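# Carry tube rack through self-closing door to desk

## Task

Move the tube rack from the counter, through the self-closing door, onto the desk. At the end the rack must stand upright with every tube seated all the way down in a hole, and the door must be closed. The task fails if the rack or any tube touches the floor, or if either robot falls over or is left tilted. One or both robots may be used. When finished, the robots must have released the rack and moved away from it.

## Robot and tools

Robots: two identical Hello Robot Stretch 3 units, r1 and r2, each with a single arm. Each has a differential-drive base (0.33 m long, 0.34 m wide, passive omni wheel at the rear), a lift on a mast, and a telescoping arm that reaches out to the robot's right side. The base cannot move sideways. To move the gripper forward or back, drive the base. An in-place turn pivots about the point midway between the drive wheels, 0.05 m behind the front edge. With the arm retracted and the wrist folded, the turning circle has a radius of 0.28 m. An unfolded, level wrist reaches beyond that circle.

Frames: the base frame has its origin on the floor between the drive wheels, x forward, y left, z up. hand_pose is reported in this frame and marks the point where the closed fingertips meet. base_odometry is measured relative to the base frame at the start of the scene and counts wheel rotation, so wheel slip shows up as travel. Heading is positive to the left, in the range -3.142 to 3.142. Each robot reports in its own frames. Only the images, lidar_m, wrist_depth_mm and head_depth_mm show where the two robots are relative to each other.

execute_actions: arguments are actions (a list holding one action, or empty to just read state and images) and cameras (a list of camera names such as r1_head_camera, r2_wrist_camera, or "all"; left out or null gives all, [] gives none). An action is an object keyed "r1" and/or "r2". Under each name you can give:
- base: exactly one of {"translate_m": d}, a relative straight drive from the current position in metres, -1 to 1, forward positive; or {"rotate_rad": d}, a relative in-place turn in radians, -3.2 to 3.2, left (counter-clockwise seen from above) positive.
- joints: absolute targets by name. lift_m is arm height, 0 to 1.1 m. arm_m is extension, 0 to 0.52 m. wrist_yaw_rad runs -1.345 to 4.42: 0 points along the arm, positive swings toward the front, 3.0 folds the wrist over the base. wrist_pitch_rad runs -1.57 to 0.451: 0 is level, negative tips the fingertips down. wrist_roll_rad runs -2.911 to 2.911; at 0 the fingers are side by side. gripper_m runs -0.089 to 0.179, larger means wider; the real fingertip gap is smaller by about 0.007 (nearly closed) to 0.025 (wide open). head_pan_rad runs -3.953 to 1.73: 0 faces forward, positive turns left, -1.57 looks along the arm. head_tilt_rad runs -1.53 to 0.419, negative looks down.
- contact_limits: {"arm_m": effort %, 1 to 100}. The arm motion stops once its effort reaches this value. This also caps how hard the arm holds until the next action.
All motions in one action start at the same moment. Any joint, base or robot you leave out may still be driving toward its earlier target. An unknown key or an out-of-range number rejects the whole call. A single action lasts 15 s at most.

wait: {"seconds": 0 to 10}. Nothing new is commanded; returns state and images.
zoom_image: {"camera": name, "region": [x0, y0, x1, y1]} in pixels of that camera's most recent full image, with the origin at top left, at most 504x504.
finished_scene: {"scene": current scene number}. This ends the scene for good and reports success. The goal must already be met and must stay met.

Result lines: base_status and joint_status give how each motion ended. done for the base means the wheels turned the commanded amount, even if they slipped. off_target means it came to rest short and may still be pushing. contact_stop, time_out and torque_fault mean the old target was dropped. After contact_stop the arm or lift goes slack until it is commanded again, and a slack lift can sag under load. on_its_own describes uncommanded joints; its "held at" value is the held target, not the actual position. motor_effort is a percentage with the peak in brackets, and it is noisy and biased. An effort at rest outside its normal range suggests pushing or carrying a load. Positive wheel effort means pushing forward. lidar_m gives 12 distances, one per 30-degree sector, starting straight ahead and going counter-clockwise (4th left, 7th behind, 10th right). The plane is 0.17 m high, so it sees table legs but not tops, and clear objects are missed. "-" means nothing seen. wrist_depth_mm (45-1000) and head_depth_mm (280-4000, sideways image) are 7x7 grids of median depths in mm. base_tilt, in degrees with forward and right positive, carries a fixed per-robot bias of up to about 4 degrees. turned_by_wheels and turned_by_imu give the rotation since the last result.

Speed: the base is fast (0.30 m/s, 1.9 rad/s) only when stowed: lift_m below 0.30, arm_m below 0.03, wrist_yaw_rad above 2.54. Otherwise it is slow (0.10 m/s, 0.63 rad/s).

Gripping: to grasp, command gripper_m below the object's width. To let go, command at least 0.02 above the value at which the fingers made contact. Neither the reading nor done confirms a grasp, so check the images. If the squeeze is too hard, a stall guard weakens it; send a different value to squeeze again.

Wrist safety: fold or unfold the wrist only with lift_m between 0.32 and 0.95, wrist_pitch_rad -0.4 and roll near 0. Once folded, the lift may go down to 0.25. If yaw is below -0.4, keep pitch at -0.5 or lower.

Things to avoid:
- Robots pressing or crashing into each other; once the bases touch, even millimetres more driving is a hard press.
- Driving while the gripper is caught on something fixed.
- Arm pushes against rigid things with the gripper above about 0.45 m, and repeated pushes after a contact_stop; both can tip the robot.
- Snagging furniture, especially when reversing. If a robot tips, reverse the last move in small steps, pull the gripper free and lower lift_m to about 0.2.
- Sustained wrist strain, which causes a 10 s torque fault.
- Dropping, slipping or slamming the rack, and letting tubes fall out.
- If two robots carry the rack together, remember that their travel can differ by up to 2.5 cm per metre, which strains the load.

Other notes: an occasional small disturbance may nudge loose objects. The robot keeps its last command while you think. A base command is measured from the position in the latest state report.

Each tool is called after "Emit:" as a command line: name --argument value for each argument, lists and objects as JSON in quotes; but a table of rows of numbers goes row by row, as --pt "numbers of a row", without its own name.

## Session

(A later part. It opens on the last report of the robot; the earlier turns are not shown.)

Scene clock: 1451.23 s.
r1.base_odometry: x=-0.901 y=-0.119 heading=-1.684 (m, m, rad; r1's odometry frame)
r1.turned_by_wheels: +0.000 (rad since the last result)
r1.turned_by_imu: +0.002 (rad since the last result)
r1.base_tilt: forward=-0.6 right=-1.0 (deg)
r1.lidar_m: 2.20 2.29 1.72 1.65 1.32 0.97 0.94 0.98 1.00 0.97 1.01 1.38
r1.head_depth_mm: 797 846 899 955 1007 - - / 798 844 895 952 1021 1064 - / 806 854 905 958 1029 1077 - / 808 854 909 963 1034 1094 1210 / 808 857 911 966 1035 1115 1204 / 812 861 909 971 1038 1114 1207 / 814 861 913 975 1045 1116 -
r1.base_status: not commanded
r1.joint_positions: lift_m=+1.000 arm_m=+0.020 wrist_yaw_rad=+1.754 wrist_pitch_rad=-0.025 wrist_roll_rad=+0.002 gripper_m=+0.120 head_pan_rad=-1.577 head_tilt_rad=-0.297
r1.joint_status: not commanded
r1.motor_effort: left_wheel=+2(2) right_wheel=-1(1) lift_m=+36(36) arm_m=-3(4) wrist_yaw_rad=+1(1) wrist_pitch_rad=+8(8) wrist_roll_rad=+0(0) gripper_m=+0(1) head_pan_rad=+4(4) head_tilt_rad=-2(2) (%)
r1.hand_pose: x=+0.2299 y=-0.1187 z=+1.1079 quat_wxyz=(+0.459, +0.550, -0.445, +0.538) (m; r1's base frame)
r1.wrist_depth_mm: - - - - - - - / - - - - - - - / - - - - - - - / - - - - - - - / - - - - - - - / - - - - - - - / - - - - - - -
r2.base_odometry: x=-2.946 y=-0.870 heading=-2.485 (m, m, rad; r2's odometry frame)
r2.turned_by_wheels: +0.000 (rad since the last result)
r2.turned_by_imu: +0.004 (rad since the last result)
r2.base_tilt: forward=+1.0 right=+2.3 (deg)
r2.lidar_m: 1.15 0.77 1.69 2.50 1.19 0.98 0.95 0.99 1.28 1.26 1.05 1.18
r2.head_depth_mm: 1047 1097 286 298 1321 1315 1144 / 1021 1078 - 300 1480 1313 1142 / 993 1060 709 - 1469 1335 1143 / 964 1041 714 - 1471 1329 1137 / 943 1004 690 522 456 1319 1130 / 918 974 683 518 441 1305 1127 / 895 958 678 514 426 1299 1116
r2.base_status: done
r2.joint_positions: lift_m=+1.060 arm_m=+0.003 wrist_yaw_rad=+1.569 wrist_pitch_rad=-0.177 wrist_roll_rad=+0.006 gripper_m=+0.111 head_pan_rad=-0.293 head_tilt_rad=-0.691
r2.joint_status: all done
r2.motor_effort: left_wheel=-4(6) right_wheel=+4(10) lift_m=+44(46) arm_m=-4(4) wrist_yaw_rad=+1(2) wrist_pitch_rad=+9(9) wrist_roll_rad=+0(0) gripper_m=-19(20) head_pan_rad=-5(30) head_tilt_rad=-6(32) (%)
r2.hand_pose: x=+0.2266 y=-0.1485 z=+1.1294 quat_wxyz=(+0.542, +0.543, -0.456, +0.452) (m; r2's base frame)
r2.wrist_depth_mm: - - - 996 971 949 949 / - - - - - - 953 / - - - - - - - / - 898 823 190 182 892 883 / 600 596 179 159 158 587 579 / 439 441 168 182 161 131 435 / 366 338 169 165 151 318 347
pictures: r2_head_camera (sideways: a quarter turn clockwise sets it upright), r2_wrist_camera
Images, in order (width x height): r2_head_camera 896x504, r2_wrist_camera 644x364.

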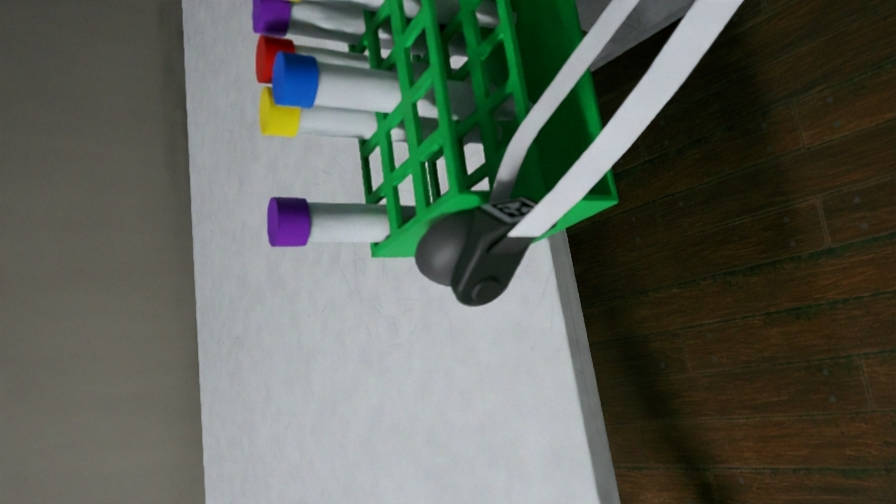

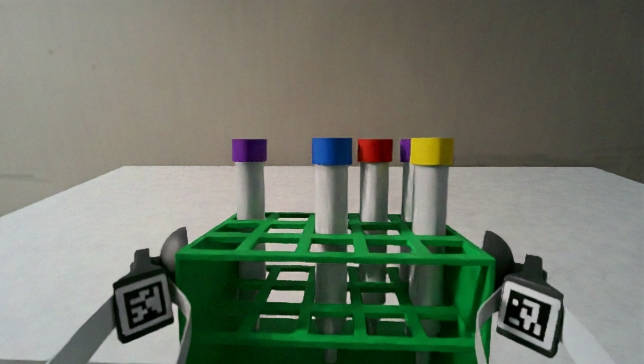

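Emit:
execute_actions --actions '[{"r2": {"base": {"translate_m": 0.18}, "joints": {"head_tilt_rad": -0.85, "head_pan_rad": -0.35}}}]' --cameras '["r2_head_camera", "r2_wrist_camera"]'

Scene clock: 1461.20 s.
r1.base_odometry: x=-0.901 y=-0.119 heading=-1.684 (m, m, rad; r1's odometry frame)
r1.turned_by_wheels: +0.000 (rad since the last result)
r1.turned_by_imu: +0.001 (rad since the last result)
r1.base_tilt: forward=-0.6 right=-1.1 (deg)
r1.lidar_m: 2.20 2.27 1.71 1.66 1.32 0.97 0.94 0.98 1.00 0.97 1.01 1.38
r1.head_depth_mm: 795 849 899 955 1011 - - / 799 845 895 951 1022 1067 - / 806 852 903 961 1028 1073 - / 808 854 906 967 1032 1094 1210 / 808 856 908 966 1036 1114 1202 / 813 859 914 972 1040 1113 1208 / 814 860 917 973 1043 1109 -
r1.base_status: not commanded
r1.joint_positions: lift_m=+1.000 arm_m=+0.020 wrist_yaw_rad=+1.754 wrist_pitch_rad=-0.025 wrist_roll_rad=+0.002 gripper_m=+0.120 head_pan_rad=-1.577 head_tilt_rad=-0.297
r1.joint_status: not commanded
r1.motor_effort: left_wheel=+1(2) right_wheel=-1(1) lift_m=+36(36) arm_m=-4(4) wrist_yaw_rad=+1(1) wrist_pitch_rad=+8(8) wrist_roll_rad=+0(0) gripper_m=+0(1) head_pan_rad=+4(4) head_tilt_rad=-2(2) (%)
r1.hand_pose: x=+0.2299 y=-0.1187 z=+1.1079 quat_wxyz=(+0.459, +0.550, -0.445, +0.538) (m; r1's base frame)
r1.wrist_depth_mm: - - - - - - - / - - - - - - - / - - - - - - - / - - - - - - - / - - - - - - - / - - - - - - - / - - - - - - -
r2.base_odometry: x=-3.089 y=-0.980 heading=-2.485 (m, m, rad; r2's odometry frame)
r2.turned_by_wheels: +0.000 (rad since the last result)
r2.turned_by_imu: +0.002 (rad since the last result)
r2.base_tilt: forward=+1.0 right=+2.3 (deg)
r2.lidar_m: 0.97 0.62 1.42 2.49 1.44 1.16 1.13 1.15 1.30 1.26 0.94 1.00
r2.head_depth_mm: 914 - 292 299 380 1227 1105 / 886 - - 363 369 1192 1100 / 858 709 527 302 376 1169 1097 / 846 732 - 420 374 337 1095 / 825 694 555 438 371 328 1088 / 799 689 534 437 369 320 1077 / 773 679 530 434 367 319 1044
r2.base_status: done
r2.joint_positions: lift_m=+1.060 arm_m=+0.003 wrist_yaw_rad=+1.569 wrist_pitch_rad=-0.177 wrist_roll_rad=+0.006 gripper_m=+0.111 head_pan_rad=-0.343 head_tilt_rad=-0.839
r2.joint_status: all done
r2.motor_effort: left_wheel=-3(4) right_wheel=+4(9) lift_m=+44(45) arm_m=-4(4) wrist_yaw_rad=+1(2) wrist_pitch_rad=+9(9) wrist_roll_rad=+0(0) gripper_m=-20(20) head_pan_rad=-4(12) head_tilt_rad=-7(26) (%)
r2.hand_pose: x=+0.2266 y=-0.1485 z=+1.1294 quat_wxyz=(+0.542, +0.543, -0.456, +0.452) (m; r2's base frame)
r2.wrist_depth_mm: 869 871 853 834 818 800 785 / 913 901 859 879 841 826 827 / 968 936 906 905 871 881 853 / - 974 818 189 183 896 885 / 600 596 179 158 157 585 576 / 446 439 168 181 161 131 433 / 368 338 169 166 151 321 346
pictures: r2_head_camera (sideways: a quarter turn clockwise sets it upright), r2_wrist_camera
Images, in order (width x height): r2_head_camera 896x504, r2_wrist_camera 644x364.

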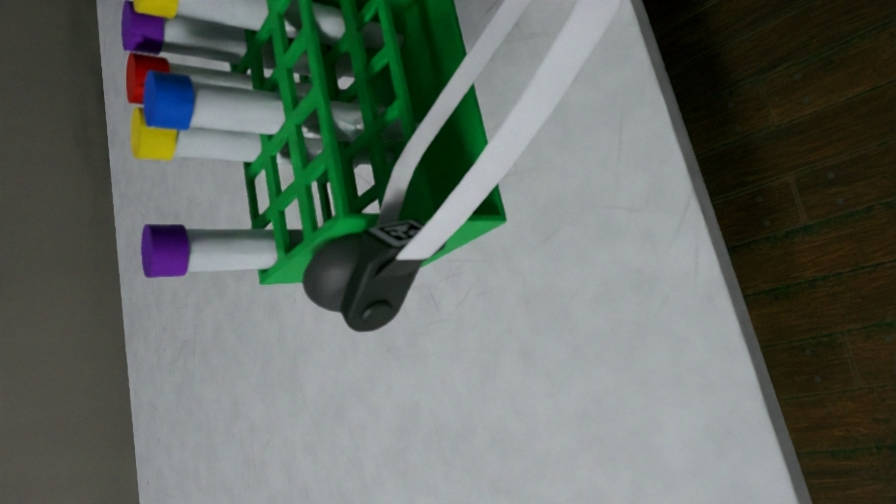

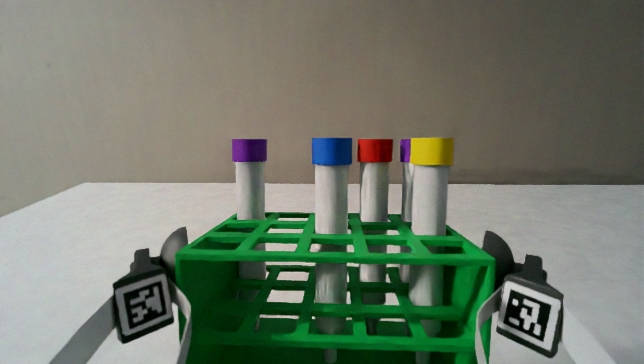

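Emit:
execute_actions --actions '[{"r2": {"joints": {"lift_m": 0.97}}}]' --cameras '["r2_head_camera", "r2_wrist_camera"]'

Scene clock: 1470.87 s.
r1.base_odometry: x=-0.901 y=-0.119 heading=-1.684 (m, m, rad; r1's odometry frame)
r1.turned_by_wheels: +0.000 (rad since the last result)
r1.turned_by_imu: +0.001 (rad since the last result)
r1.base_tilt: forward=-0.6 right=-1.2 (deg)
r1.lidar_m: 2.21 2.29 1.72 1.66 1.32 0.97 0.94 0.97 1.00 0.97 1.01 1.39
r1.head_depth_mm: 796 845 901 955 1005 - - / 798 844 894 953 1022 1065 - / 808 855 905 965 1028 1079 - / 808 856 906 968 1032 1092 1211 / 811 857 909 969 1036 1112 1207 / 809 857 913 973 1039 1114 1210 / 812 861 914 975 1044 1114 -
r1.base_status: not commanded
r1.joint_positions: lift_m=+1.000 arm_m=+0.020 wrist_yaw_rad=+1.754 wrist_pitch_rad=-0.025 wrist_roll_rad=+0.002 gripper_m=+0.120 head_pan_rad=-1.577 head_tilt_rad=-0.297
r1.joint_status: not commanded
r1.motor_effort: left_wheel=+1(1) right_wheel=-2(1) lift_m=+36(36) arm_m=-4(4) wrist_yaw_rad=+1(1) wrist_pitch_rad=+8(8) wrist_roll_rad=+0(0) gripper_m=+1(0) head_pan_rad=+5(4) head_tilt_rad=-2(2) (%)
r1.hand_pose: x=+0.2299 y=-0.1187 z=+1.1079 quat_wxyz=(+0.459, +0.550, -0.445, +0.538) (m; r1's base frame)
r1.wrist_depth_mm: - - - - - - - / - - - - - - - / - - - - - - - / - - - - - - - / - - - - - - - / - - - - - - - / - - - - - - -
r2.base_odometry: x=-3.089 y=-0.980 heading=-2.485 (m, m, rad; r2's odometry frame)
r2.turned_by_wheels: +0.000 (rad since the last result)
r2.turned_by_imu: +0.001 (rad since the last result)
r2.base_tilt: forward=+1.0 right=+2.3 (deg)
r2.lidar_m: 0.97 0.62 1.43 2.49 1.44 1.16 1.13 1.15 1.30 1.26 0.94 1.00
r2.head_depth_mm: 915 720 539 323 371 - 1101 / 887 713 334 333 353 1193 1098 / 857 710 528 324 341 1176 1091 / 847 702 543 319 357 337 1084 / 828 693 537 441 371 328 1083 / 796 688 534 436 369 319 1075 / 774 682 529 433 367 318 1048
r2.base_status: not commanded
r2.joint_positions: lift_m=+0.970 arm_m=+0.003 wrist_yaw_rad=+1.569 wrist_pitch_rad=-0.177 wrist_roll_rad=+0.006 gripper_m=+0.111 head_pan_rad=-0.343 head_tilt_rad=-0.839
r2.joint_status: all done
r2.motor_effort: left_wheel=-4(4) right_wheel=+4(4) lift_m=+24(38) arm_m=-4(4) wrist_yaw_rad=+1(2) wrist_pitch_rad=+9(9) wrist_roll_rad=+0(0) gripper_m=-20(19) head_pan_rad=-4(5) head_tilt_rad=-7(7) (%)
r2.hand_pose: x=+0.2266 y=-0.1485 z=+1.0401 quat_wxyz=(+0.542, +0.543, -0.456, +0.452) (m; r2's base frame)
r2.wrist_depth_mm: 887 865 860 827 805 801 781 / 905 900 876 853 861 822 809 / 979 960 924 907 874 873 867 / 616 596 541 189 183 581 583 / 397 396 178 159 157 391 384 / 295 297 168 182 161 130 288 / 244 225 168 166 151 214 229
pictures: r2_head_camera (sideways: a quarter turn clockwise sets it upright), r2_wrist_camera
Images, in order (width x height): r2_head_camera 896x504, r2_wrist_camera 644x364.

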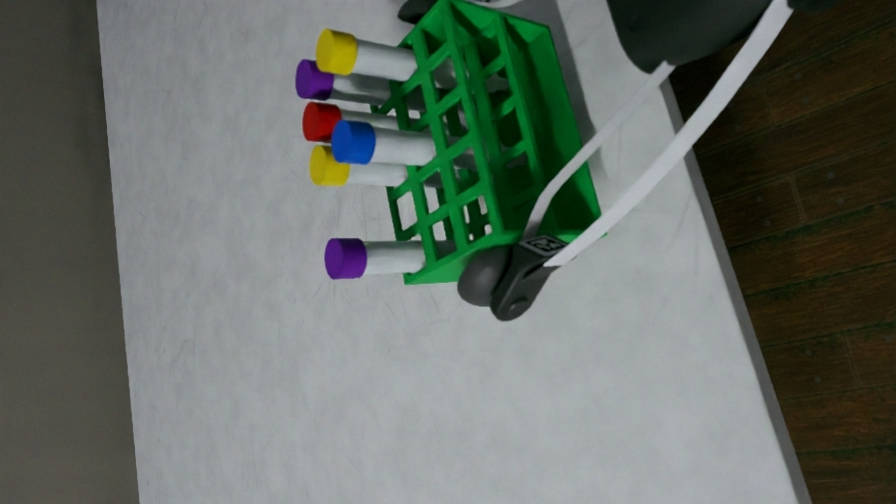

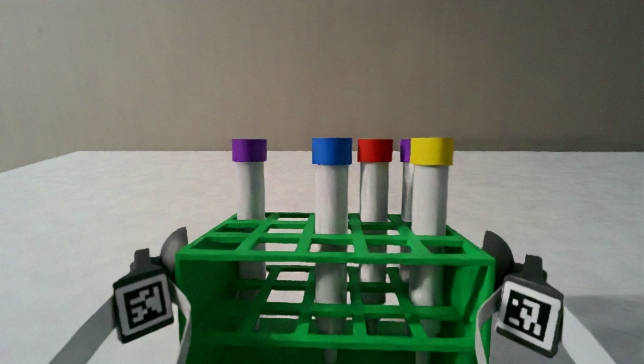

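Emit:
execute_actions --actions '[{"r2": {"joints": {"lift_m": 0.93}}}]' --cameras '["r2_head_camera", "r2_wrist_camera"]'

Scene clock: 1477.53 s.
r1.base_odometry: x=-0.901 y=-0.119 heading=-1.684 (m, m, rad; r1's odometry frame)
r1.turned_by_wheels: +0.000 (rad since the last result)
r1.turned_by_imu: +0.001 (rad since the last result)
r1.base_tilt: forward=-0.6 right=-1.0 (deg)
r1.lidar_m: 2.20 2.28 1.72 1.66 1.32 0.97 0.94 0.97 1.00 0.97 1.01 1.38
r1.head_depth_mm: 796 846 901 960 1006 - - / 798 843 895 949 1021 1062 - / 808 854 904 961 1028 1079 - / 809 856 907 965 1031 1094 1205 / 810 859 908 966 1036 1115 1205 / 813 859 911 971 1035 1116 1208 / 813 862 916 980 1043 1116 -
r1.base_status: not commanded
r1.joint_positions: lift_m=+1.000 arm_m=+0.020 wrist_yaw_rad=+1.754 wrist_pitch_rad=-0.025 wrist_roll_rad=+0.002 gripper_m=+0.120 head_pan_rad=-1.577 head_tilt_rad=-0.297
r1.joint_status: not commanded
r1.motor_effort: left_wheel=+2(2) right_wheel=-1(1) lift_m=+36(36) arm_m=-4(4) wrist_yaw_rad=+2(1) wrist_pitch_rad=+8(8) wrist_roll_rad=+0(0) gripper_m=+0(1) head_pan_rad=+4(4) head_tilt_rad=-2(2) (%)
r1.hand_pose: x=+0.2299 y=-0.1187 z=+1.1079 quat_wxyz=(+0.459, +0.550, -0.445, +0.538) (m; r1's base frame)
r1.wrist_depth_mm: - - - - - - - / - - - - - - - / - - - - - - - / - - - - - - - / - - - - - - - / - - - - - - - / - - - - - - -
r2.base_odometry: x=-3.089 y=-0.980 heading=-2.485 (m, m, rad; r2's odometry frame)
r2.turned_by_wheels: +0.000 (rad since the last result)
r2.turned_by_imu: +0.001 (rad since the last result)
r2.base_tilt: forward=+1.0 right=+2.3 (deg)
r2.lidar_m: 0.97 0.62 1.42 2.49 1.44 1.16 1.13 1.16 1.30 1.26 0.94 1.00
r2.head_depth_mm: 914 722 554 350 371 - 1065 / 889 714 551 346 369 1181 1097 / 860 707 547 335 359 1170 1092 / 846 701 543 338 354 336 1088 / 826 693 538 440 367 327 1085 / 801 688 533 436 369 319 1078 / 774 677 530 435 368 318 1036
r2.base_status: not commanded
r2.joint_positions: lift_m=+0.930 arm_m=+0.003 wrist_yaw_rad=+1.569 wrist_pitch_rad=-0.161 wrist_roll_rad=+0.006 gripper_m=+0.111 head_pan_rad=-0.343 head_tilt_rad=-0.839
r2.joint_status: all done
r2.motor_effort: left_wheel=-3(4) right_wheel=+5(5) lift_m=+22(23) arm_m=-4(4) wrist_yaw_rad=+2(1) wrist_pitch_rad=+4(9) wrist_roll_rad=+0(0) gripper_m=-19(20) head_pan_rad=-4(4) head_tilt_rad=-7(7) (%)
r2.hand_pose: x=+0.2277 y=-0.1485 z=+1.0043 quat_wxyz=(+0.538, +0.540, -0.460, +0.456) (m; r2's base frame)
r2.wrist_depth_mm: 877 855 835 827 830 791 795 / 905 893 879 861 850 833 813 / 956 940 896 742 172 864 832 / 509 502 452 186 174 485 487 / 322 322 164 157 158 318 315 / 237 236 160 164 159 131 234 / 194 180 150 169 168 171 184
pictures: r2_head_camera (sideways: a quarter turn clockwise sets it upright), r2_wrist_camera
Images, in order (width x height): r2_head_camera 896x504, r2_wrist_camera 644x364.

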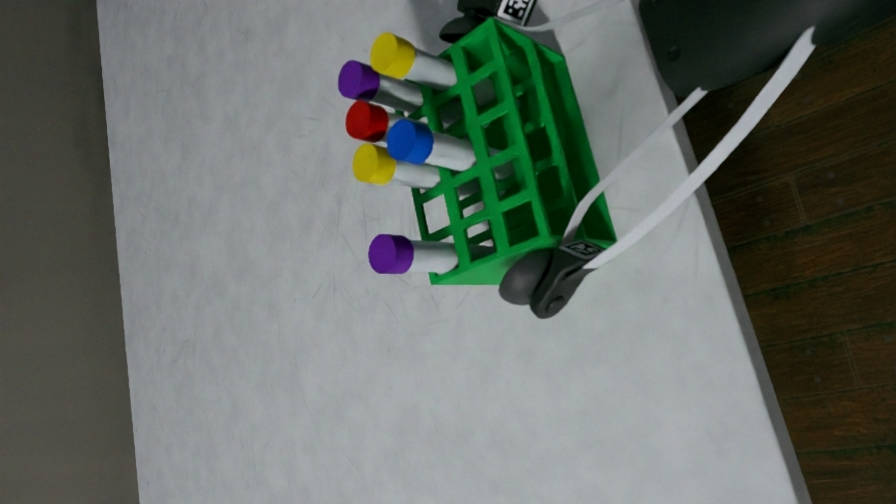

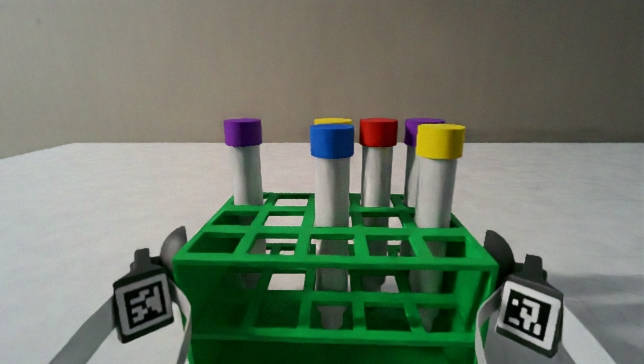

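Emit:
execute_actions --actions '[{"r2": {"joints": {"lift_m": 0.915}}}]' --cameras '["r2_head_camera", "r2_wrist_camera"]'

Scene clock: 1484.17 s.
r1.base_odometry: x=-0.901 y=-0.119 heading=-1.684 (m, m, rad; r1's odometry frame)
r1.turned_by_wheels: +0.000 (rad since the last result)
r1.turned_by_imu: +0.001 (rad since the last result)
r1.base_tilt: forward=-0.7 right=-1.0 (deg)
r1.lidar_m: 2.20 2.28 1.71 1.66 1.32 0.97 0.94 0.98 1.00 0.97 1.01 1.38
r1.head_depth_mm: 795 846 898 957 1007 - - / 798 844 895 950 1020 1061 - / 806 853 904 963 1028 1075 - / 809 855 908 967 1031 1091 1208 / 809 859 909 967 1038 1109 1202 / 812 858 913 973 1038 1118 1208 / 813 859 914 975 1040 1112 -
r1.base_status: not commanded
r1.joint_positions: lift_m=+1.000 arm_m=+0.020 wrist_yaw_rad=+1.754 wrist_pitch_rad=-0.025 wrist_roll_rad=+0.002 gripper_m=+0.120 head_pan_rad=-1.577 head_tilt_rad=-0.297
r1.joint_status: not commanded
r1.motor_effort: left_wheel=+1(1) right_wheel=-1(1) lift_m=+37(36) arm_m=-4(3) wrist_yaw_rad=+1(1) wrist_pitch_rad=+8(8) wrist_roll_rad=+0(0) gripper_m=+1(0) head_pan_rad=+4(4) head_tilt_rad=-2(2) (%)
r1.hand_pose: x=+0.2299 y=-0.1187 z=+1.1079 quat_wxyz=(+0.459, +0.550, -0.445, +0.538) (m; r1's base frame)
r1.wrist_depth_mm: - - - - - - - / - - - - - - - / - - - - - - - / - - - - - - - / - - - - - - - / - - - - - - - / - - - - - - -
r2.base_odometry: x=-3.089 y=-0.980 heading=-2.485 (m, m, rad; r2's odometry frame)
r2.turned_by_wheels: +0.000 (rad since the last result)
r2.turned_by_imu: +0.001 (rad since the last result)
r2.base_tilt: forward=+1.0 right=+2.3 (deg)
r2.lidar_m: 0.97 0.62 1.43 2.49 1.44 1.16 1.13 1.15 1.30 1.26 0.94 1.00
r2.head_depth_mm: 918 724 556 371 371 - 1063 / 886 715 552 345 369 1174 1098 / 861 709 546 336 359 760 1093 / 844 699 542 345 357 337 1086 / 822 694 537 440 368 327 1081 / 800 687 534 435 370 320 1076 / 777 681 529 433 368 319 1040
r2.base_status: not commanded
r2.joint_positions: lift_m=+0.916 arm_m=+0.003 wrist_yaw_rad=+1.569 wrist_pitch_rad=-0.105 wrist_roll_rad=+0.006 gripper_m=+0.111 head_pan_rad=-0.343 head_tilt_rad=-0.839
r2.joint_status: all done
r2.motor_effort: left_wheel=-3(4) right_wheel=+6(6) lift_m=+15(20) arm_m=-4(4) wrist_yaw_rad=+1(2) wrist_pitch_rad=-15(15) wrist_roll_rad=+0(0) gripper_m=-19(19) head_pan_rad=-5(4) head_tilt_rad=-8(7) (%)
r2.hand_pose: x=+0.2309 y=-0.1485 z=+1.0035 quat_wxyz=(+0.525, +0.527, -0.475, +0.471) (m; r2's base frame)
r2.wrist_depth_mm: 891 879 852 845 825 805 789 / 911 912 877 878 865 821 814 / 946 950 930 887 175 870 832 / 591 586 517 185 177 578 576 / 344 346 164 155 153 341 338 / 243 242 167 168 160 131 241 / 198 180 147 169 169 172 185
pictures: r2_head_camera (sideways: a quarter turn clockwise sets it upright), r2_wrist_camera
Images, in order (width x height): r2_head_camera 896x504, r2_wrist_camera 644x364.

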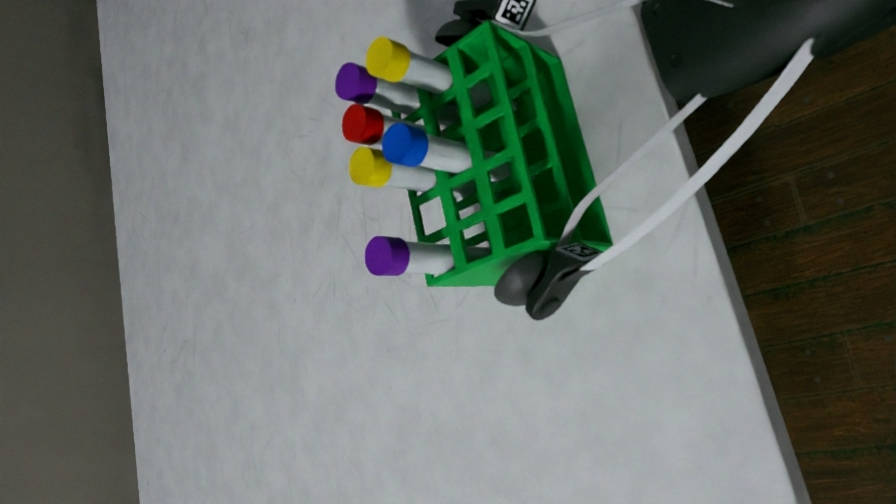

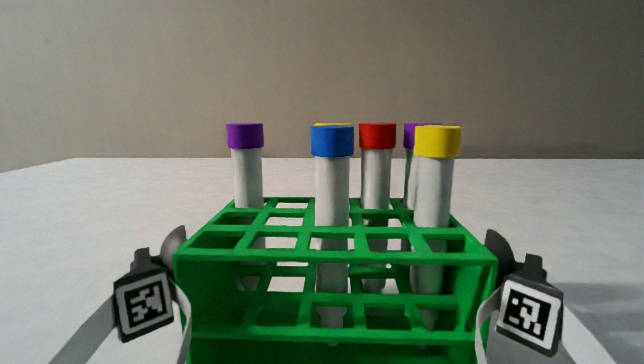

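Emit:
execute_actions --actions '[{"r2": {"joints": {"lift_m": 0.93, "gripper_m": 0.179}}}]' --cameras '["r2_head_camera", "r2_wrist_camera"]'

Scene clock: 1490.00 s.
r1.base_odometry: x=-0.901 y=-0.119 heading=-1.684 (m, m, rad; r1's odometry frame)
r1.turned_by_wheels: +0.000 (rad since the last result)
r1.turned_by_imu: +0.001 (rad since the last result)
r1.base_tilt: forward=-0.6 right=-0.9 (deg)
r1.lidar_m: 2.21 2.29 1.71 1.66 1.32 0.97 0.94 0.98 1.00 0.97 1.01 1.39
r1.head_depth_mm: 798 845 898 957 1007 - - / 799 844 896 953 1018 1065 - / 805 851 905 960 1029 1076 - / 809 854 906 967 1033 1091 1209 / 811 855 909 969 1036 1114 1207 / 811 861 912 971 1037 1119 1204 / 815 865 914 972 1042 1118 -
r1.base_status: not commanded
r1.joint_positions: lift_m=+1.000 arm_m=+0.020 wrist_yaw_rad=+1.754 wrist_pitch_rad=-0.025 wrist_roll_rad=+0.002 gripper_m=+0.120 head_pan_rad=-1.577 head_tilt_rad=-0.297
r1.joint_status: not commanded
r1.motor_effort: left_wheel=+1(2) right_wheel=-1(1) lift_m=+36(36) arm_m=-4(4) wrist_yaw_rad=+1(1) wrist_pitch_rad=+8(8) wrist_roll_rad=+0(0) gripper_m=+0(0) head_pan_rad=+3(4) head_tilt_rad=-2(2) (%)
r1.hand_pose: x=+0.2299 y=-0.1187 z=+1.1079 quat_wxyz=(+0.459, +0.550, -0.445, +0.538) (m; r1's base frame)
r1.wrist_depth_mm: - - - - - - - / - - - - - - - / - - - - - - - / - - - - - - - / - - - - - - - / - - - - - - - / - - - - - - -
r2.base_odometry: x=-3.089 y=-0.980 heading=-2.485 (m, m, rad; r2's odometry frame)
r2.turned_by_wheels: +0.000 (rad since the last result)
r2.turned_by_imu: +0.001 (rad since the last result)
r2.base_tilt: forward=+1.1 right=+2.3 (deg)
r2.lidar_m: 0.97 0.62 1.43 2.49 1.44 1.16 1.13 1.16 1.31 1.26 0.94 0.99
r2.head_depth_mm: 919 726 556 369 372 - 1061 / 891 715 551 347 369 1175 1097 / 859 707 546 335 359 1175 1099 / 844 700 542 347 351 338 1082 / 826 692 538 439 359 328 1083 / 800 687 534 435 370 319 1079 / 776 680 528 433 367 319 1043
r2.base_status: not commanded
r2.joint_positions: lift_m=+0.930 arm_m=+0.003 wrist_yaw_rad=+1.569 wrist_pitch_rad=-0.164 wrist_roll_rad=+0.006 gripper_m=+0.179 head_pan_rad=-0.343 head_tilt_rad=-0.839
r2.joint_status: all done
r2.motor_effort: left_wheel=-4(4) right_wheel=+3(6) lift_m=+43(44) arm_m=-4(4) wrist_yaw_rad=+1(1) wrist_pitch_rad=+5(15) wrist_roll_rad=+0(0) gripper_m=+1(100) head_pan_rad=-4(4) head_tilt_rad=-7(7) (%)
r2.hand_pose: x=+0.2275 y=-0.1485 z=+1.0028 quat_wxyz=(+0.538, +0.540, -0.459, +0.455) (m; r2's base frame)
r2.wrist_depth_mm: 865 870 843 823 817 801 777 / 911 904 887 863 846 839 800 / 960 940 906 732 169 875 845 / 494 493 447 181 175 480 479 / 318 340 154 153 153 313 309 / 241 222 166 166 165 144 228 / - 178 166 167 160 169 -
pictures: r2_head_camera (sideways: a quarter turn clockwise sets it upright), r2_wrist_camera
Images, in order (width x height): r2_head_camera 896x504, r2_wrist_camera 644x364.

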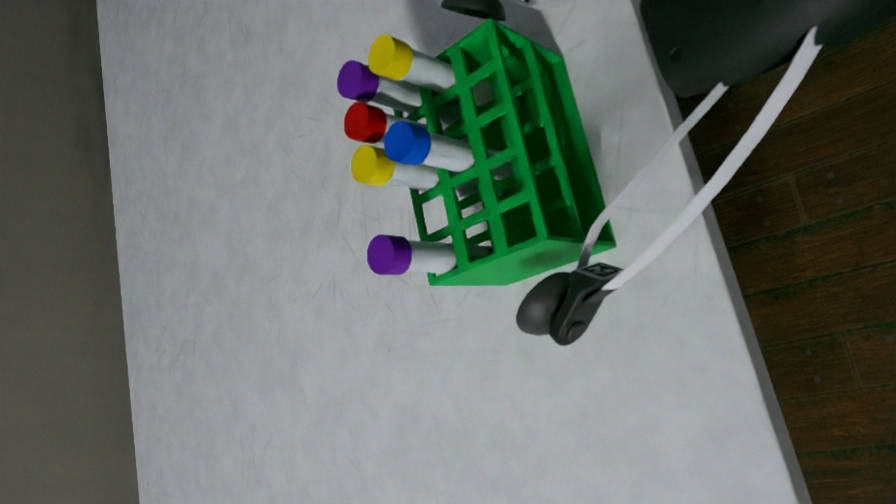

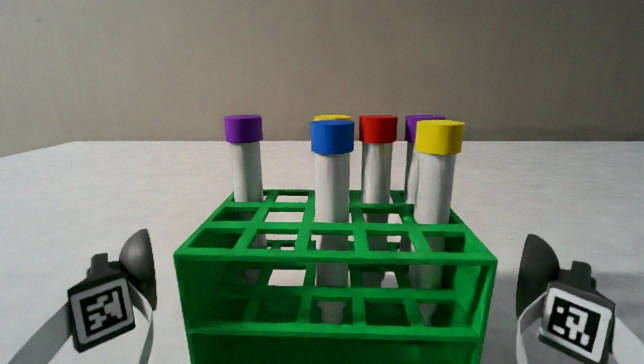

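Emit:
zoom_image --camera "r2_wrist_camera" --region '[170, 100, 500, 364]'

Emit:
zoom_image --camera "r2_head_camera" --region '[320, 0, 640, 300]'

Region (170, 100, 500, 364) of r2_wrist_camera's 644x364 image, scaled by 1.527; it fills the top 403 rows of this view, and the rest is white.

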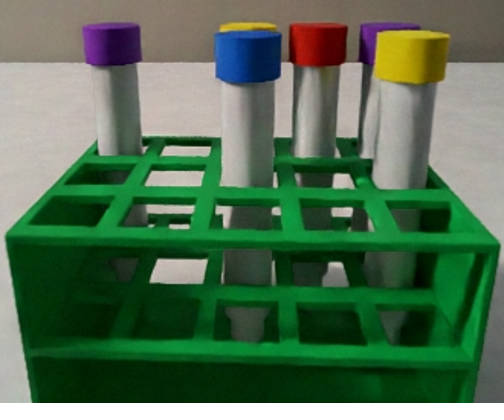

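Region (320, 0, 640, 300) of r2_head_camera's 896x504 image, scaled by 1.575, with more detail than that image has; it fills the top 472 rows of this view, and the rest is white.

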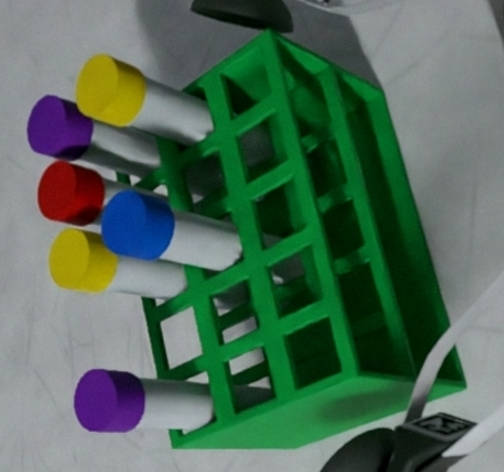

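Emit:
execute_actions --actions '[{"r2": {"base": {"translate_m": -0.12}, "joints": {"lift_m": 0.92, "wrist_pitch_rad": -0.05}}}]' --cameras '["r2_head_camera", "r2_wrist_camera"]'

Scene clock: 1538.63 s.
r1.base_odometry: x=-0.901 y=-0.119 heading=-1.684 (m, m, rad; r1's odometry frame)
r1.turned_by_wheels: +0.000 (rad since the last result)
r1.turned_by_imu: +0.001 (rad since the last result)
r1.base_tilt: forward=-0.6 right=-1.1 (deg)
r1.lidar_m: 2.20 2.28 1.72 1.66 1.32 0.97 0.94 0.97 1.00 0.97 1.00 1.39
r1.head_depth_mm: 795 846 902 957 1010 - - / 797 843 896 953 1018 1068 - / 809 851 906 960 1028 1078 - / 810 856 907 965 1029 1094 1204 / 812 854 907 968 1034 1112 1204 / 812 863 913 969 1033 1121 1207 / 816 862 914 974 1043 1114 -
r1.base_status: not commanded
r1.joint_positions: lift_m=+1.000 arm_m=+0.020 wrist_yaw_rad=+1.754 wrist_pitch_rad=-0.025 wrist_roll_rad=+0.002 gripper_m=+0.120 head_pan_rad=-1.577 head_tilt_rad=-0.297
r1.joint_status: not commanded
r1.motor_effort: left_wheel=+2(2) right_wheel=-1(1) lift_m=+36(36) arm_m=-4(4) wrist_yaw_rad=+2(1) wrist_pitch_rad=+8(8) wrist_roll_rad=+0(0) gripper_m=+0(0) head_pan_rad=+3(3) head_tilt_rad=-2(2) (%)
r1.hand_pose: x=+0.2299 y=-0.1187 z=+1.1079 quat_wxyz=(+0.459, +0.550, -0.445, +0.538) (m; r1's base frame)
r1.wrist_depth_mm: - - - - - - - / - - - - - - - / - - - - - - - / - - - - - - - / - - - - - - - / - - - - - - - / - - - - - - -
r2.base_odometry: x=-2.994 y=-0.906 heading=-2.485 (m, m, rad; r2's odometry frame)
r2.turned_by_wheels: +0.000 (rad since the last result)
r2.turned_by_imu: +0.000 (rad since the last result)
r2.base_tilt: forward=+1.0 right=+2.3 (deg)
r2.lidar_m: 1.09 0.72 1.60 2.49 1.28 1.04 1.01 1.05 1.29 1.26 1.00 1.12
r2.head_depth_mm: 990 722 556 476 1422 - 1065 / 972 714 549 450 1451 1246 1097 / 943 708 421 435 1441 1238 1094 / 917 701 409 426 1396 1239 1092 / 898 694 489 430 1352 1236 1082 / 871 687 535 436 1318 1223 1081 / 854 677 529 434 392 1221 1072
r2.base_status: done
r2.joint_positions: lift_m=+0.920 arm_m=+0.003 wrist_yaw_rad=+1.569 wrist_pitch_rad=-0.071 wrist_roll_rad=+0.006 gripper_m=+0.179 head_pan_rad=-0.343 head_tilt_rad=-0.840
r2.joint_status: all done
r2.motor_effort: left_wheel=-3(8) right_wheel=+4(5) lift_m=+23(35) arm_m=-4(4) wrist_yaw_rad=+2(1) wrist_pitch_rad=+7(6) wrist_roll_rad=+0(0) gripper_m=+0(0) head_pan_rad=-5(5) head_tilt_rad=-6(7) (%)
r2.hand_pose: x=+0.2325 y=-0.1485 z=+1.0168 quat_wxyz=(+0.517, +0.519, -0.484, +0.480) (m; r2's base frame)
r2.wrist_depth_mm: - 991 975 976 953 938 906 / - - - 997 977 953 939 / - - - - - - 984 / 701 708 710 302 612 698 703 / 393 433 360 305 327 389 385 / 277 270 263 265 267 272 269 / - 217 216 212 209 206 -
pictures: r2_head_camera (sideways: a quarter turn clockwise sets it upright), r2_wrist_camera
Images, in order (width x height): r2_head_camera 896x504, r2_wrist_camera 644x364.

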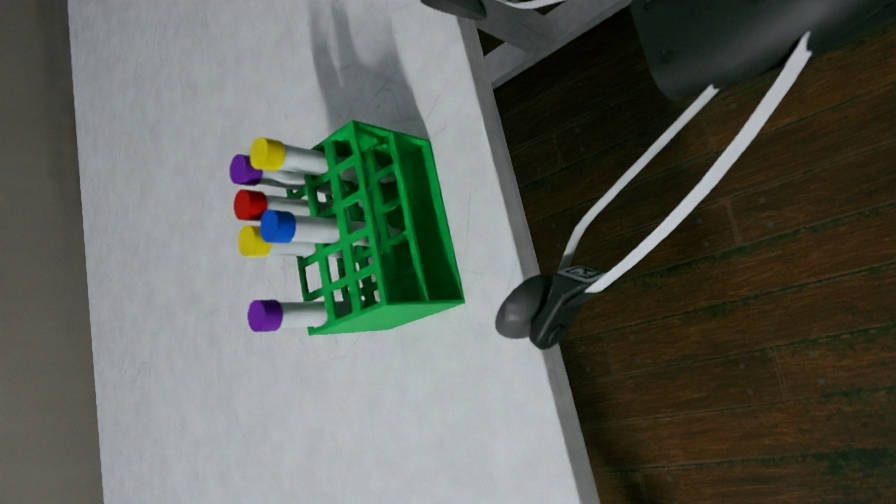

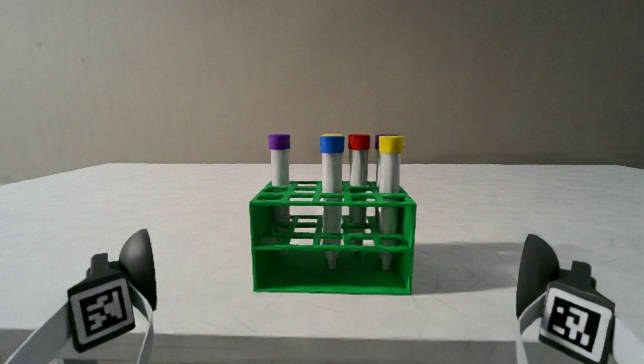

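Emit:
zoom_image --camera "r2_wrist_camera" --region '[230, 120, 430, 300]'

Region (230, 120, 430, 300) of r2_wrist_camera's 644x364 image, scaled by 2.520; it fills the top 454 rows of this view, and the rest is white.

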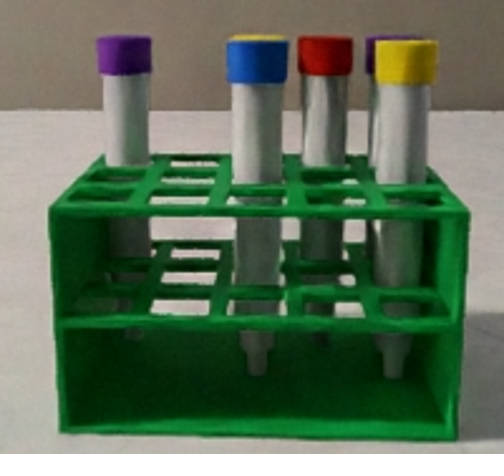

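Emit:
execute_actions --actions '[{"r2": {"joints": {"lift_m": 1.05, "wrist_pitch_rad": 0.0, "wrist_roll_rad": 1.57, "gripper_m": 0.0, "head_tilt_rad": -0.7}}}]' --cameras '["r2_head_camera"]'

Scene clock: 1593.90 s.
r1.base_odometry: x=-0.901 y=-0.119 heading=-1.684 (m, m, rad; r1's odometry frame)
r1.turned_by_wheels: +0.000 (rad since the last result)
r1.turned_by_imu: +0.001 (rad since the last result)
r1.base_tilt: forward=-0.6 right=-1.1 (deg)
r1.lidar_m: 2.21 2.28 1.72 1.65 1.32 0.97 0.94 0.97 1.00 0.97 1.01 1.38
r1.head_depth_mm: 795 844 899 958 1008 - - / 795 844 891 954 1020 1064 - / 806 852 904 964 1025 1075 - / 808 852 905 963 1033 1089 1208 / 811 859 911 970 1039 1113 1206 / 811 861 912 972 1039 1115 1209 / 813 860 913 974 1043 1116 -
r1.base_status: not commanded
r1.joint_positions: lift_m=+1.000 arm_m=+0.020 wrist_yaw_rad=+1.754 wrist_pitch_rad=-0.025 wrist_roll_rad=+0.002 gripper_m=+0.120 head_pan_rad=-1.577 head_tilt_rad=-0.297
r1.joint_status: not commanded
r1.motor_effort: left_wheel=+1(2) right_wheel=-1(1) lift_m=+36(36) arm_m=-4(4) wrist_yaw_rad=+1(1) wrist_pitch_rad=+8(8) wrist_roll_rad=+0(0) gripper_m=+0(1) head_pan_rad=+3(4) head_tilt_rad=-2(2) (%)
r1.hand_pose: x=+0.2299 y=-0.1187 z=+1.1079 quat_wxyz=(+0.459, +0.550, -0.445, +0.538) (m; r1's base frame)
r1.wrist_depth_mm: - - - - - - - / - - - - - - - / - - - - - - - / - - - - - - - / - - - - - - - / - - - - - - - / - - - - - - -
r2.base_odometry: x=-2.994 y=-0.906 heading=-2.485 (m, m, rad; r2's odometry frame)
r2.turned_by_wheels: +0.000 (rad since the last result)
r2.turned_by_imu: +0.001 (rad since the last result)
r2.base_tilt: forward=+1.0 right=+2.2 (deg)
r2.lidar_m: 1.09 0.72 1.60 2.49 1.27 1.04 1.01 1.05 1.29 1.26 1.01 1.12
r2.head_depth_mm: 1023 1052 739 527 1397 1336 1143 / 994 1025 - 491 458 1327 1134 / 961 1013 688 443 442 1322 1136 / 930 1002 679 428 427 1315 1124 / 902 967 673 462 412 1307 1116 / 873 939 666 509 411 1256 1112 / 848 907 660 503 408 1209 1112
r2.base_status: not commanded
r2.joint_positions: lift_m=+1.050 arm_m=+0.003 wrist_yaw_rad=+1.569 wrist_pitch_rad=-0.021 wrist_roll_rad=+1.567 gripper_m=+0.000 head_pan_rad=-0.343 head_tilt_rad=-0.705
r2.joint_status: all done
r2.motor_effort: left_wheel=-4(3) right_wheel=+4(4) lift_m=+43(46) arm_m=-4(4) wrist_yaw_rad=+2(1) wrist_pitch_rad=+7(8) wrist_roll_rad=+2(4) gripper_m=-4(99) head_pan_rad=-5(4) head_tilt_rad=+3(22) (%)
r2.hand_pose: x=+0.2343 y=-0.1484 z=+1.1587 quat_wxyz=(+0.009, +0.706, -0.708, -0.006) (m; r2's base frame)
r2.wrist_depth_mm: 998 - 973 989 832 386 251 / - - 991 - 821 385 251 / - - - - 825 356 251 / - - - - 806 288 237 / - - - - 805 273 240 / - - - - 651 269 245 / - - - - 794 376 247
pictures: r2_head_camera (sideways: a quarter turn clockwise sets it upright)
Images, in order (width x height): r2_head_camera 896x504.

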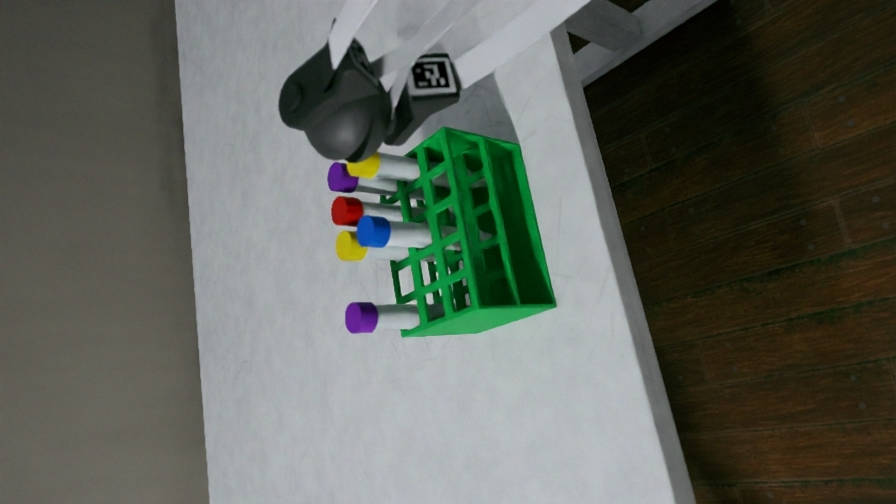

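Emit:
execute_actions --actions '[{"r2": {"base": {"translate_m": 0.145}, "joints": {"head_tilt_rad": -0.95, "head_pan_rad": -0.45}}}]' --cameras '["r2_head_camera"]'

Scene clock: 1600.33 s.
r1.base_odometry: x=-0.901 y=-0.119 heading=-1.684 (m, m, rad; r1's odometry frame)
r1.turned_by_wheels: +0.000 (rad since the last result)
r1.turned_by_imu: +0.001 (rad since the last result)
r1.base_tilt: forward=-0.6 right=-1.0 (deg)
r1.lidar_m: 2.21 2.28 1.72 1.66 1.32 0.97 0.94 0.98 1.00 0.97 1.01 1.38
r1.head_depth_mm: 795 849 898 956 1006 - - / 797 843 894 954 1018 1064 - / 805 850 903 962 1029 1075 - / 807 854 907 964 1031 1093 1210 / 810 858 908 967 1038 1116 1206 / 811 858 912 971 1036 1114 1211 / 814 862 913 973 1039 1114 -
r1.base_status: not commanded
r1.joint_positions: lift_m=+1.000 arm_m=+0.020 wrist_yaw_rad=+1.754 wrist_pitch_rad=-0.025 wrist_roll_rad=+0.002 gripper_m=+0.120 head_pan_rad=-1.577 head_tilt_rad=-0.297
r1.joint_status: not commanded
r1.motor_effort: left_wheel=+2(1) right_wheel=-1(1) lift_m=+36(36) arm_m=-4(4) wrist_yaw_rad=+1(1) wrist_pitch_rad=+8(8) wrist_roll_rad=+0(0) gripper_m=+0(0) head_pan_rad=+4(3) head_tilt_rad=-2(2) (%)
r1.hand_pose: x=+0.2299 y=-0.1187 z=+1.1079 quat_wxyz=(+0.459, +0.550, -0.445, +0.538) (m; r1's base frame)
r1.wrist_depth_mm: - - - - - - - / - - - - - - - / - - - - - - - / - - - - - - - / - - - - - - - / - - - - - - - / - - - - - - -
r2.base_odometry: x=-3.109 y=-0.995 heading=-2.485 (m, m, rad; r2's odometry frame)
r2.turned_by_wheels: +0.000 (rad since the last result)
r2.turned_by_imu: +0.001 (rad since the last result)
r2.base_tilt: forward=+1.0 right=+2.3 (deg)
r2.lidar_m: 0.95 0.60 1.39 2.48 1.47 1.19 1.15 1.17 1.30 1.27 0.93 0.97
r2.head_depth_mm: 761 575 485 393 376 1211 1082 / 784 - 335 351 361 1206 1081 / 774 - 308 327 352 1179 1093 / 735 578 475 320 344 1143 1090 / 728 575 472 383 349 324 1069 / 725 566 467 399 347 312 1065 / 715 565 466 396 346 306 1039
r2.base_status: done
r2.joint_positions: lift_m=+1.050 arm_m=+0.003 wrist_yaw_rad=+1.569 wrist_pitch_rad=-0.021 wrist_roll_rad=+1.567 gripper_m=+0.000 head_pan_rad=-0.443 head_tilt_rad=-0.938
r2.joint_status: all done
r2.motor_effort: left_wheel=-3(6) right_wheel=+4(9) lift_m=+43(43) arm_m=-4(4) wrist_yaw_rad=+2(1) wrist_pitch_rad=+7(7) wrist_roll_rad=+2(2) gripper_m=-3(4) head_pan_rad=-4(18) head_tilt_rad=-7(34) (%)
r2.hand_pose: x=+0.2343 y=-0.1484 z=+1.1587 quat_wxyz=(+0.009, +0.706, -0.708, -0.006) (m; r2's base frame)
r2.wrist_depth_mm: 844 849 835 844 816 385 249 / 866 863 857 855 845 383 251 / 884 865 889 863 866 384 239 / 916 924 910 917 812 333 122 / 949 930 945 929 804 170 152 / 964 958 957 - 696 170 129 / - 989 - 972 783 329 165
pictures: r2_head_camera (sideways: a quarter turn clockwise sets it upright)
Images, in order (width x height): r2_head_camera 896x504.

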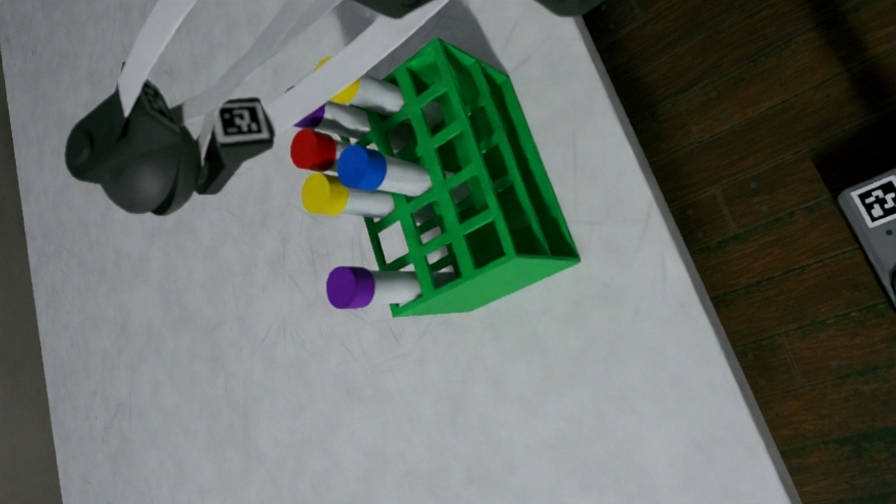

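Emit:
execute_actions --actions '[{"r2": {"joints": {"lift_m": 0.99}}}]' --cameras '["r2_head_camera", "r2_wrist_camera"]'

Scene clock: 1611.63 s.
r1.base_odometry: x=-0.901 y=-0.119 heading=-1.684 (m, m, rad; r1's odometry frame)
r1.turned_by_wheels: +0.000 (rad since the last result)
r1.turned_by_imu: +0.001 (rad since the last result)
r1.base_tilt: forward=-0.6 right=-1.1 (deg)
r1.lidar_m: 2.20 2.27 1.72 1.66 1.32 0.97 0.94 0.98 1.00 0.97 1.00 1.38
r1.head_depth_mm: 799 846 901 957 1006 - - / 797 843 895 951 1019 1065 - / 805 853 906 961 1032 1077 - / 808 856 908 968 1031 1090 1210 / 809 857 910 967 1038 1115 1203 / 811 860 912 970 1035 1111 1211 / 814 862 915 970 1042 1117 -
r1.base_status: not commanded
r1.joint_positions: lift_m=+1.000 arm_m=+0.020 wrist_yaw_rad=+1.754 wrist_pitch_rad=-0.025 wrist_roll_rad=+0.002 gripper_m=+0.120 head_pan_rad=-1.577 head_tilt_rad=-0.297
r1.joint_status: not commanded
r1.motor_effort: left_wheel=+2(1) right_wheel=-1(1) lift_m=+37(36) arm_m=-4(4) wrist_yaw_rad=+2(1) wrist_pitch_rad=+8(8) wrist_roll_rad=+0(0) gripper_m=+0(0) head_pan_rad=+4(4) head_tilt_rad=-2(2) (%)
r1.hand_pose: x=+0.2299 y=-0.1187 z=+1.1079 quat_wxyz=(+0.459, +0.550, -0.445, +0.538) (m; r1's base frame)
r1.wrist_depth_mm: - - - - - - - / - - - - - - - / - - - - - - - / - - - - - - - / - - - - - - - / - - - - - - - / - - - - - - -
r2.base_odometry: x=-3.109 y=-0.995 heading=-2.485 (m, m, rad; r2's odometry frame)
r2.turned_by_wheels: +0.000 (rad since the last result)
r2.turned_by_imu: +0.001 (rad since the last result)
r2.base_tilt: forward=+1.0 right=+2.3 (deg)
r2.lidar_m: 0.94 0.60 1.39 2.48 1.47 1.19 1.15 1.18 1.30 1.26 0.93 0.97
r2.head_depth_mm: 765 592 498 430 363 1172 1086 / 754 587 319 341 362 1207 1080 / 746 600 304 326 352 1187 1090 / 736 576 474 320 344 1147 1081 / 729 572 472 384 349 324 1067 / 721 569 469 399 347 312 1062 / 716 564 466 397 345 306 1050
r2.base_status: not commanded
r2.joint_positions: lift_m=+0.990 arm_m=+0.003 wrist_yaw_rad=+1.569 wrist_pitch_rad=-0.012 wrist_roll_rad=+1.567 gripper_m=+0.000 head_pan_rad=-0.443 head_tilt_rad=-0.938
r2.joint_status: all done
r2.motor_effort: left_wheel=-3(3) right_wheel=+4(4) lift_m=+22(35) arm_m=-4(4) wrist_yaw_rad=+2(0) wrist_pitch_rad=+4(7) wrist_roll_rad=+2(2) gripper_m=-2(4) head_pan_rad=-5(4) head_tilt_rad=-8(7) (%)
r2.hand_pose: x=+0.2346 y=-0.1484 z=+1.1016 quat_wxyz=(+0.006, +0.706, -0.708, -0.003) (m; r2's base frame)
r2.wrist_depth_mm: 869 842 838 834 615 283 182 / 886 882 865 861 613 283 183 / 919 874 876 879 612 262 166 / 930 910 899 879 136 122 120 / 974 943 927 903 158 150 116 / 969 975 966 - 130 129 117 / 989 997 973 984 171 151 126
pictures: r2_head_camera (sideways: a quarter turn clockwise sets it upright), r2_wrist_camera
Images, in order (width x height): r2_head_camera 896x504, r2_wrist_camera 644x364.

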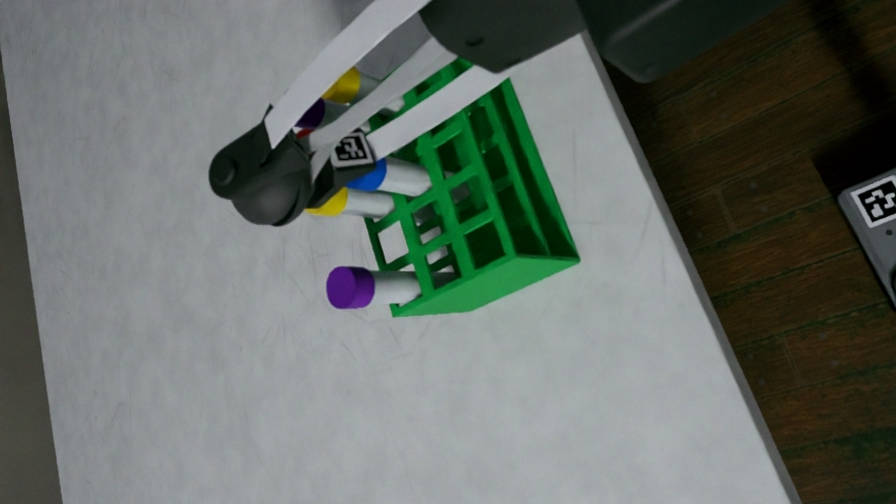

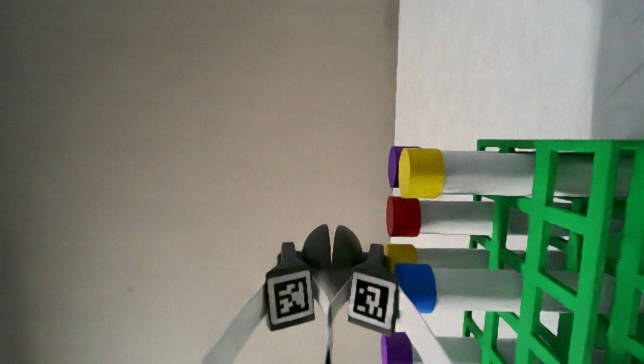

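Emit:
execute_actions --actions '[{"r2": {"joints": {"lift_m": 0.98}}}]' --cameras '["r2_wrist_camera"]'

Scene clock: 1635.60 s.
r1.base_odometry: x=-0.901 y=-0.119 heading=-1.684 (m, m, rad; r1's odometry frame)
r1.turned_by_wheels: +0.000 (rad since the last result)
r1.turned_by_imu: +0.001 (rad since the last result)
r1.base_tilt: forward=-0.7 right=-1.1 (deg)
r1.lidar_m: 2.21 2.27 1.72 1.66 1.32 0.97 0.94 0.98 1.00 0.97 1.01 1.39
r1.head_depth_mm: 797 843 898 957 1009 - - / 800 844 897 951 1019 1067 - / 807 851 904 960 1029 1081 - / 807 855 908 968 1033 1096 1208 / 811 857 912 970 1036 1112 1202 / 813 860 913 970 1037 1114 1208 / 816 863 911 974 1040 1115 -
r1.base_status: not commanded
r1.joint_positions: lift_m=+1.000 arm_m=+0.020 wrist_yaw_rad=+1.754 wrist_pitch_rad=-0.025 wrist_roll_rad=+0.002 gripper_m=+0.120 head_pan_rad=-1.577 head_tilt_rad=-0.297
r1.joint_status: not commanded
r1.motor_effort: left_wheel=+2(2) right_wheel=-1(1) lift_m=+36(36) arm_m=-4(4) wrist_yaw_rad=+1(1) wrist_pitch_rad=+8(8) wrist_roll_rad=+0(0) gripper_m=+0(0) head_pan_rad=+3(4) head_tilt_rad=-2(2) (%)
r1.hand_pose: x=+0.2299 y=-0.1187 z=+1.1079 quat_wxyz=(+0.459, +0.550, -0.445, +0.538) (m; r1's base frame)
r1.wrist_depth_mm: - - - - - - - / - - - - - - - / - - - - - - - / - - - - - - - / - - - - - - - / - - - - - - - / - - - - - - -
r2.base_odometry: x=-3.109 y=-0.995 heading=-2.485 (m, m, rad; r2's odometry frame)
r2.turned_by_wheels: +0.000 (rad since the last result)
r2.turned_by_imu: +0.001 (rad since the last result)
r2.base_tilt: forward=+1.1 right=+2.3 (deg)
r2.lidar_m: 0.94 0.60 1.39 2.49 1.47 1.19 1.15 1.18 1.30 1.26 0.93 0.97
r2.head_depth_mm: 762 592 497 421 - - 1084 / 755 588 330 335 361 1213 1084 / 746 599 - 326 352 1182 1093 / 739 577 474 324 344 1137 1089 / 730 573 473 384 349 324 1065 / 724 568 468 399 347 312 1066 / 718 565 465 397 345 306 1047
r2.base_status: not commanded
r2.joint_positions: lift_m=+0.981 arm_m=+0.003 wrist_yaw_rad=+1.569 wrist_pitch_rad=+0.014 wrist_roll_rad=+1.567 gripper_m=+0.000 head_pan_rad=-0.443 head_tilt_rad=-0.938
r2.joint_status: all done
r2.motor_effort: left_wheel=-3(3) right_wheel=+5(4) lift_m=+19(21) arm_m=-4(4) wrist_yaw_rad=+1(1) wrist_pitch_rad=-5(5) wrist_roll_rad=+2(2) gripper_m=-4(4) head_pan_rad=-5(4) head_tilt_rad=-8(8) (%)
r2.hand_pose: x=+0.2352 y=-0.1484 z=+1.0985 quat_wxyz=(-0.003, +0.706, -0.708, +0.006) (m; r2's base frame)
r2.wrist_depth_mm: 871 862 852 837 664 286 181 / 881 898 864 855 668 286 181 / 933 916 882 877 558 262 164 / 952 931 911 891 124 120 117 / 967 959 946 912 155 149 117 / 996 988 957 - 129 127 116 / - - 984 979 404 155 122
pictures: r2_wrist_camera
Images, in order (width x height): r2_wrist_camera 644x364.

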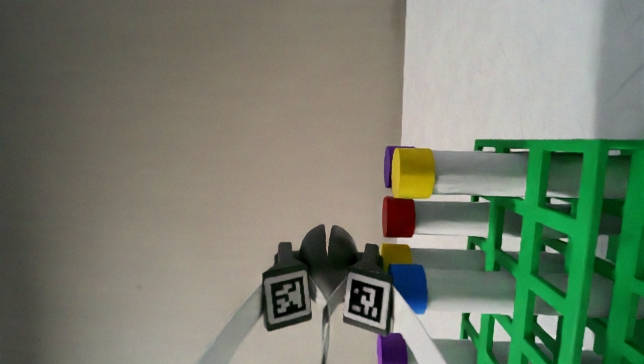

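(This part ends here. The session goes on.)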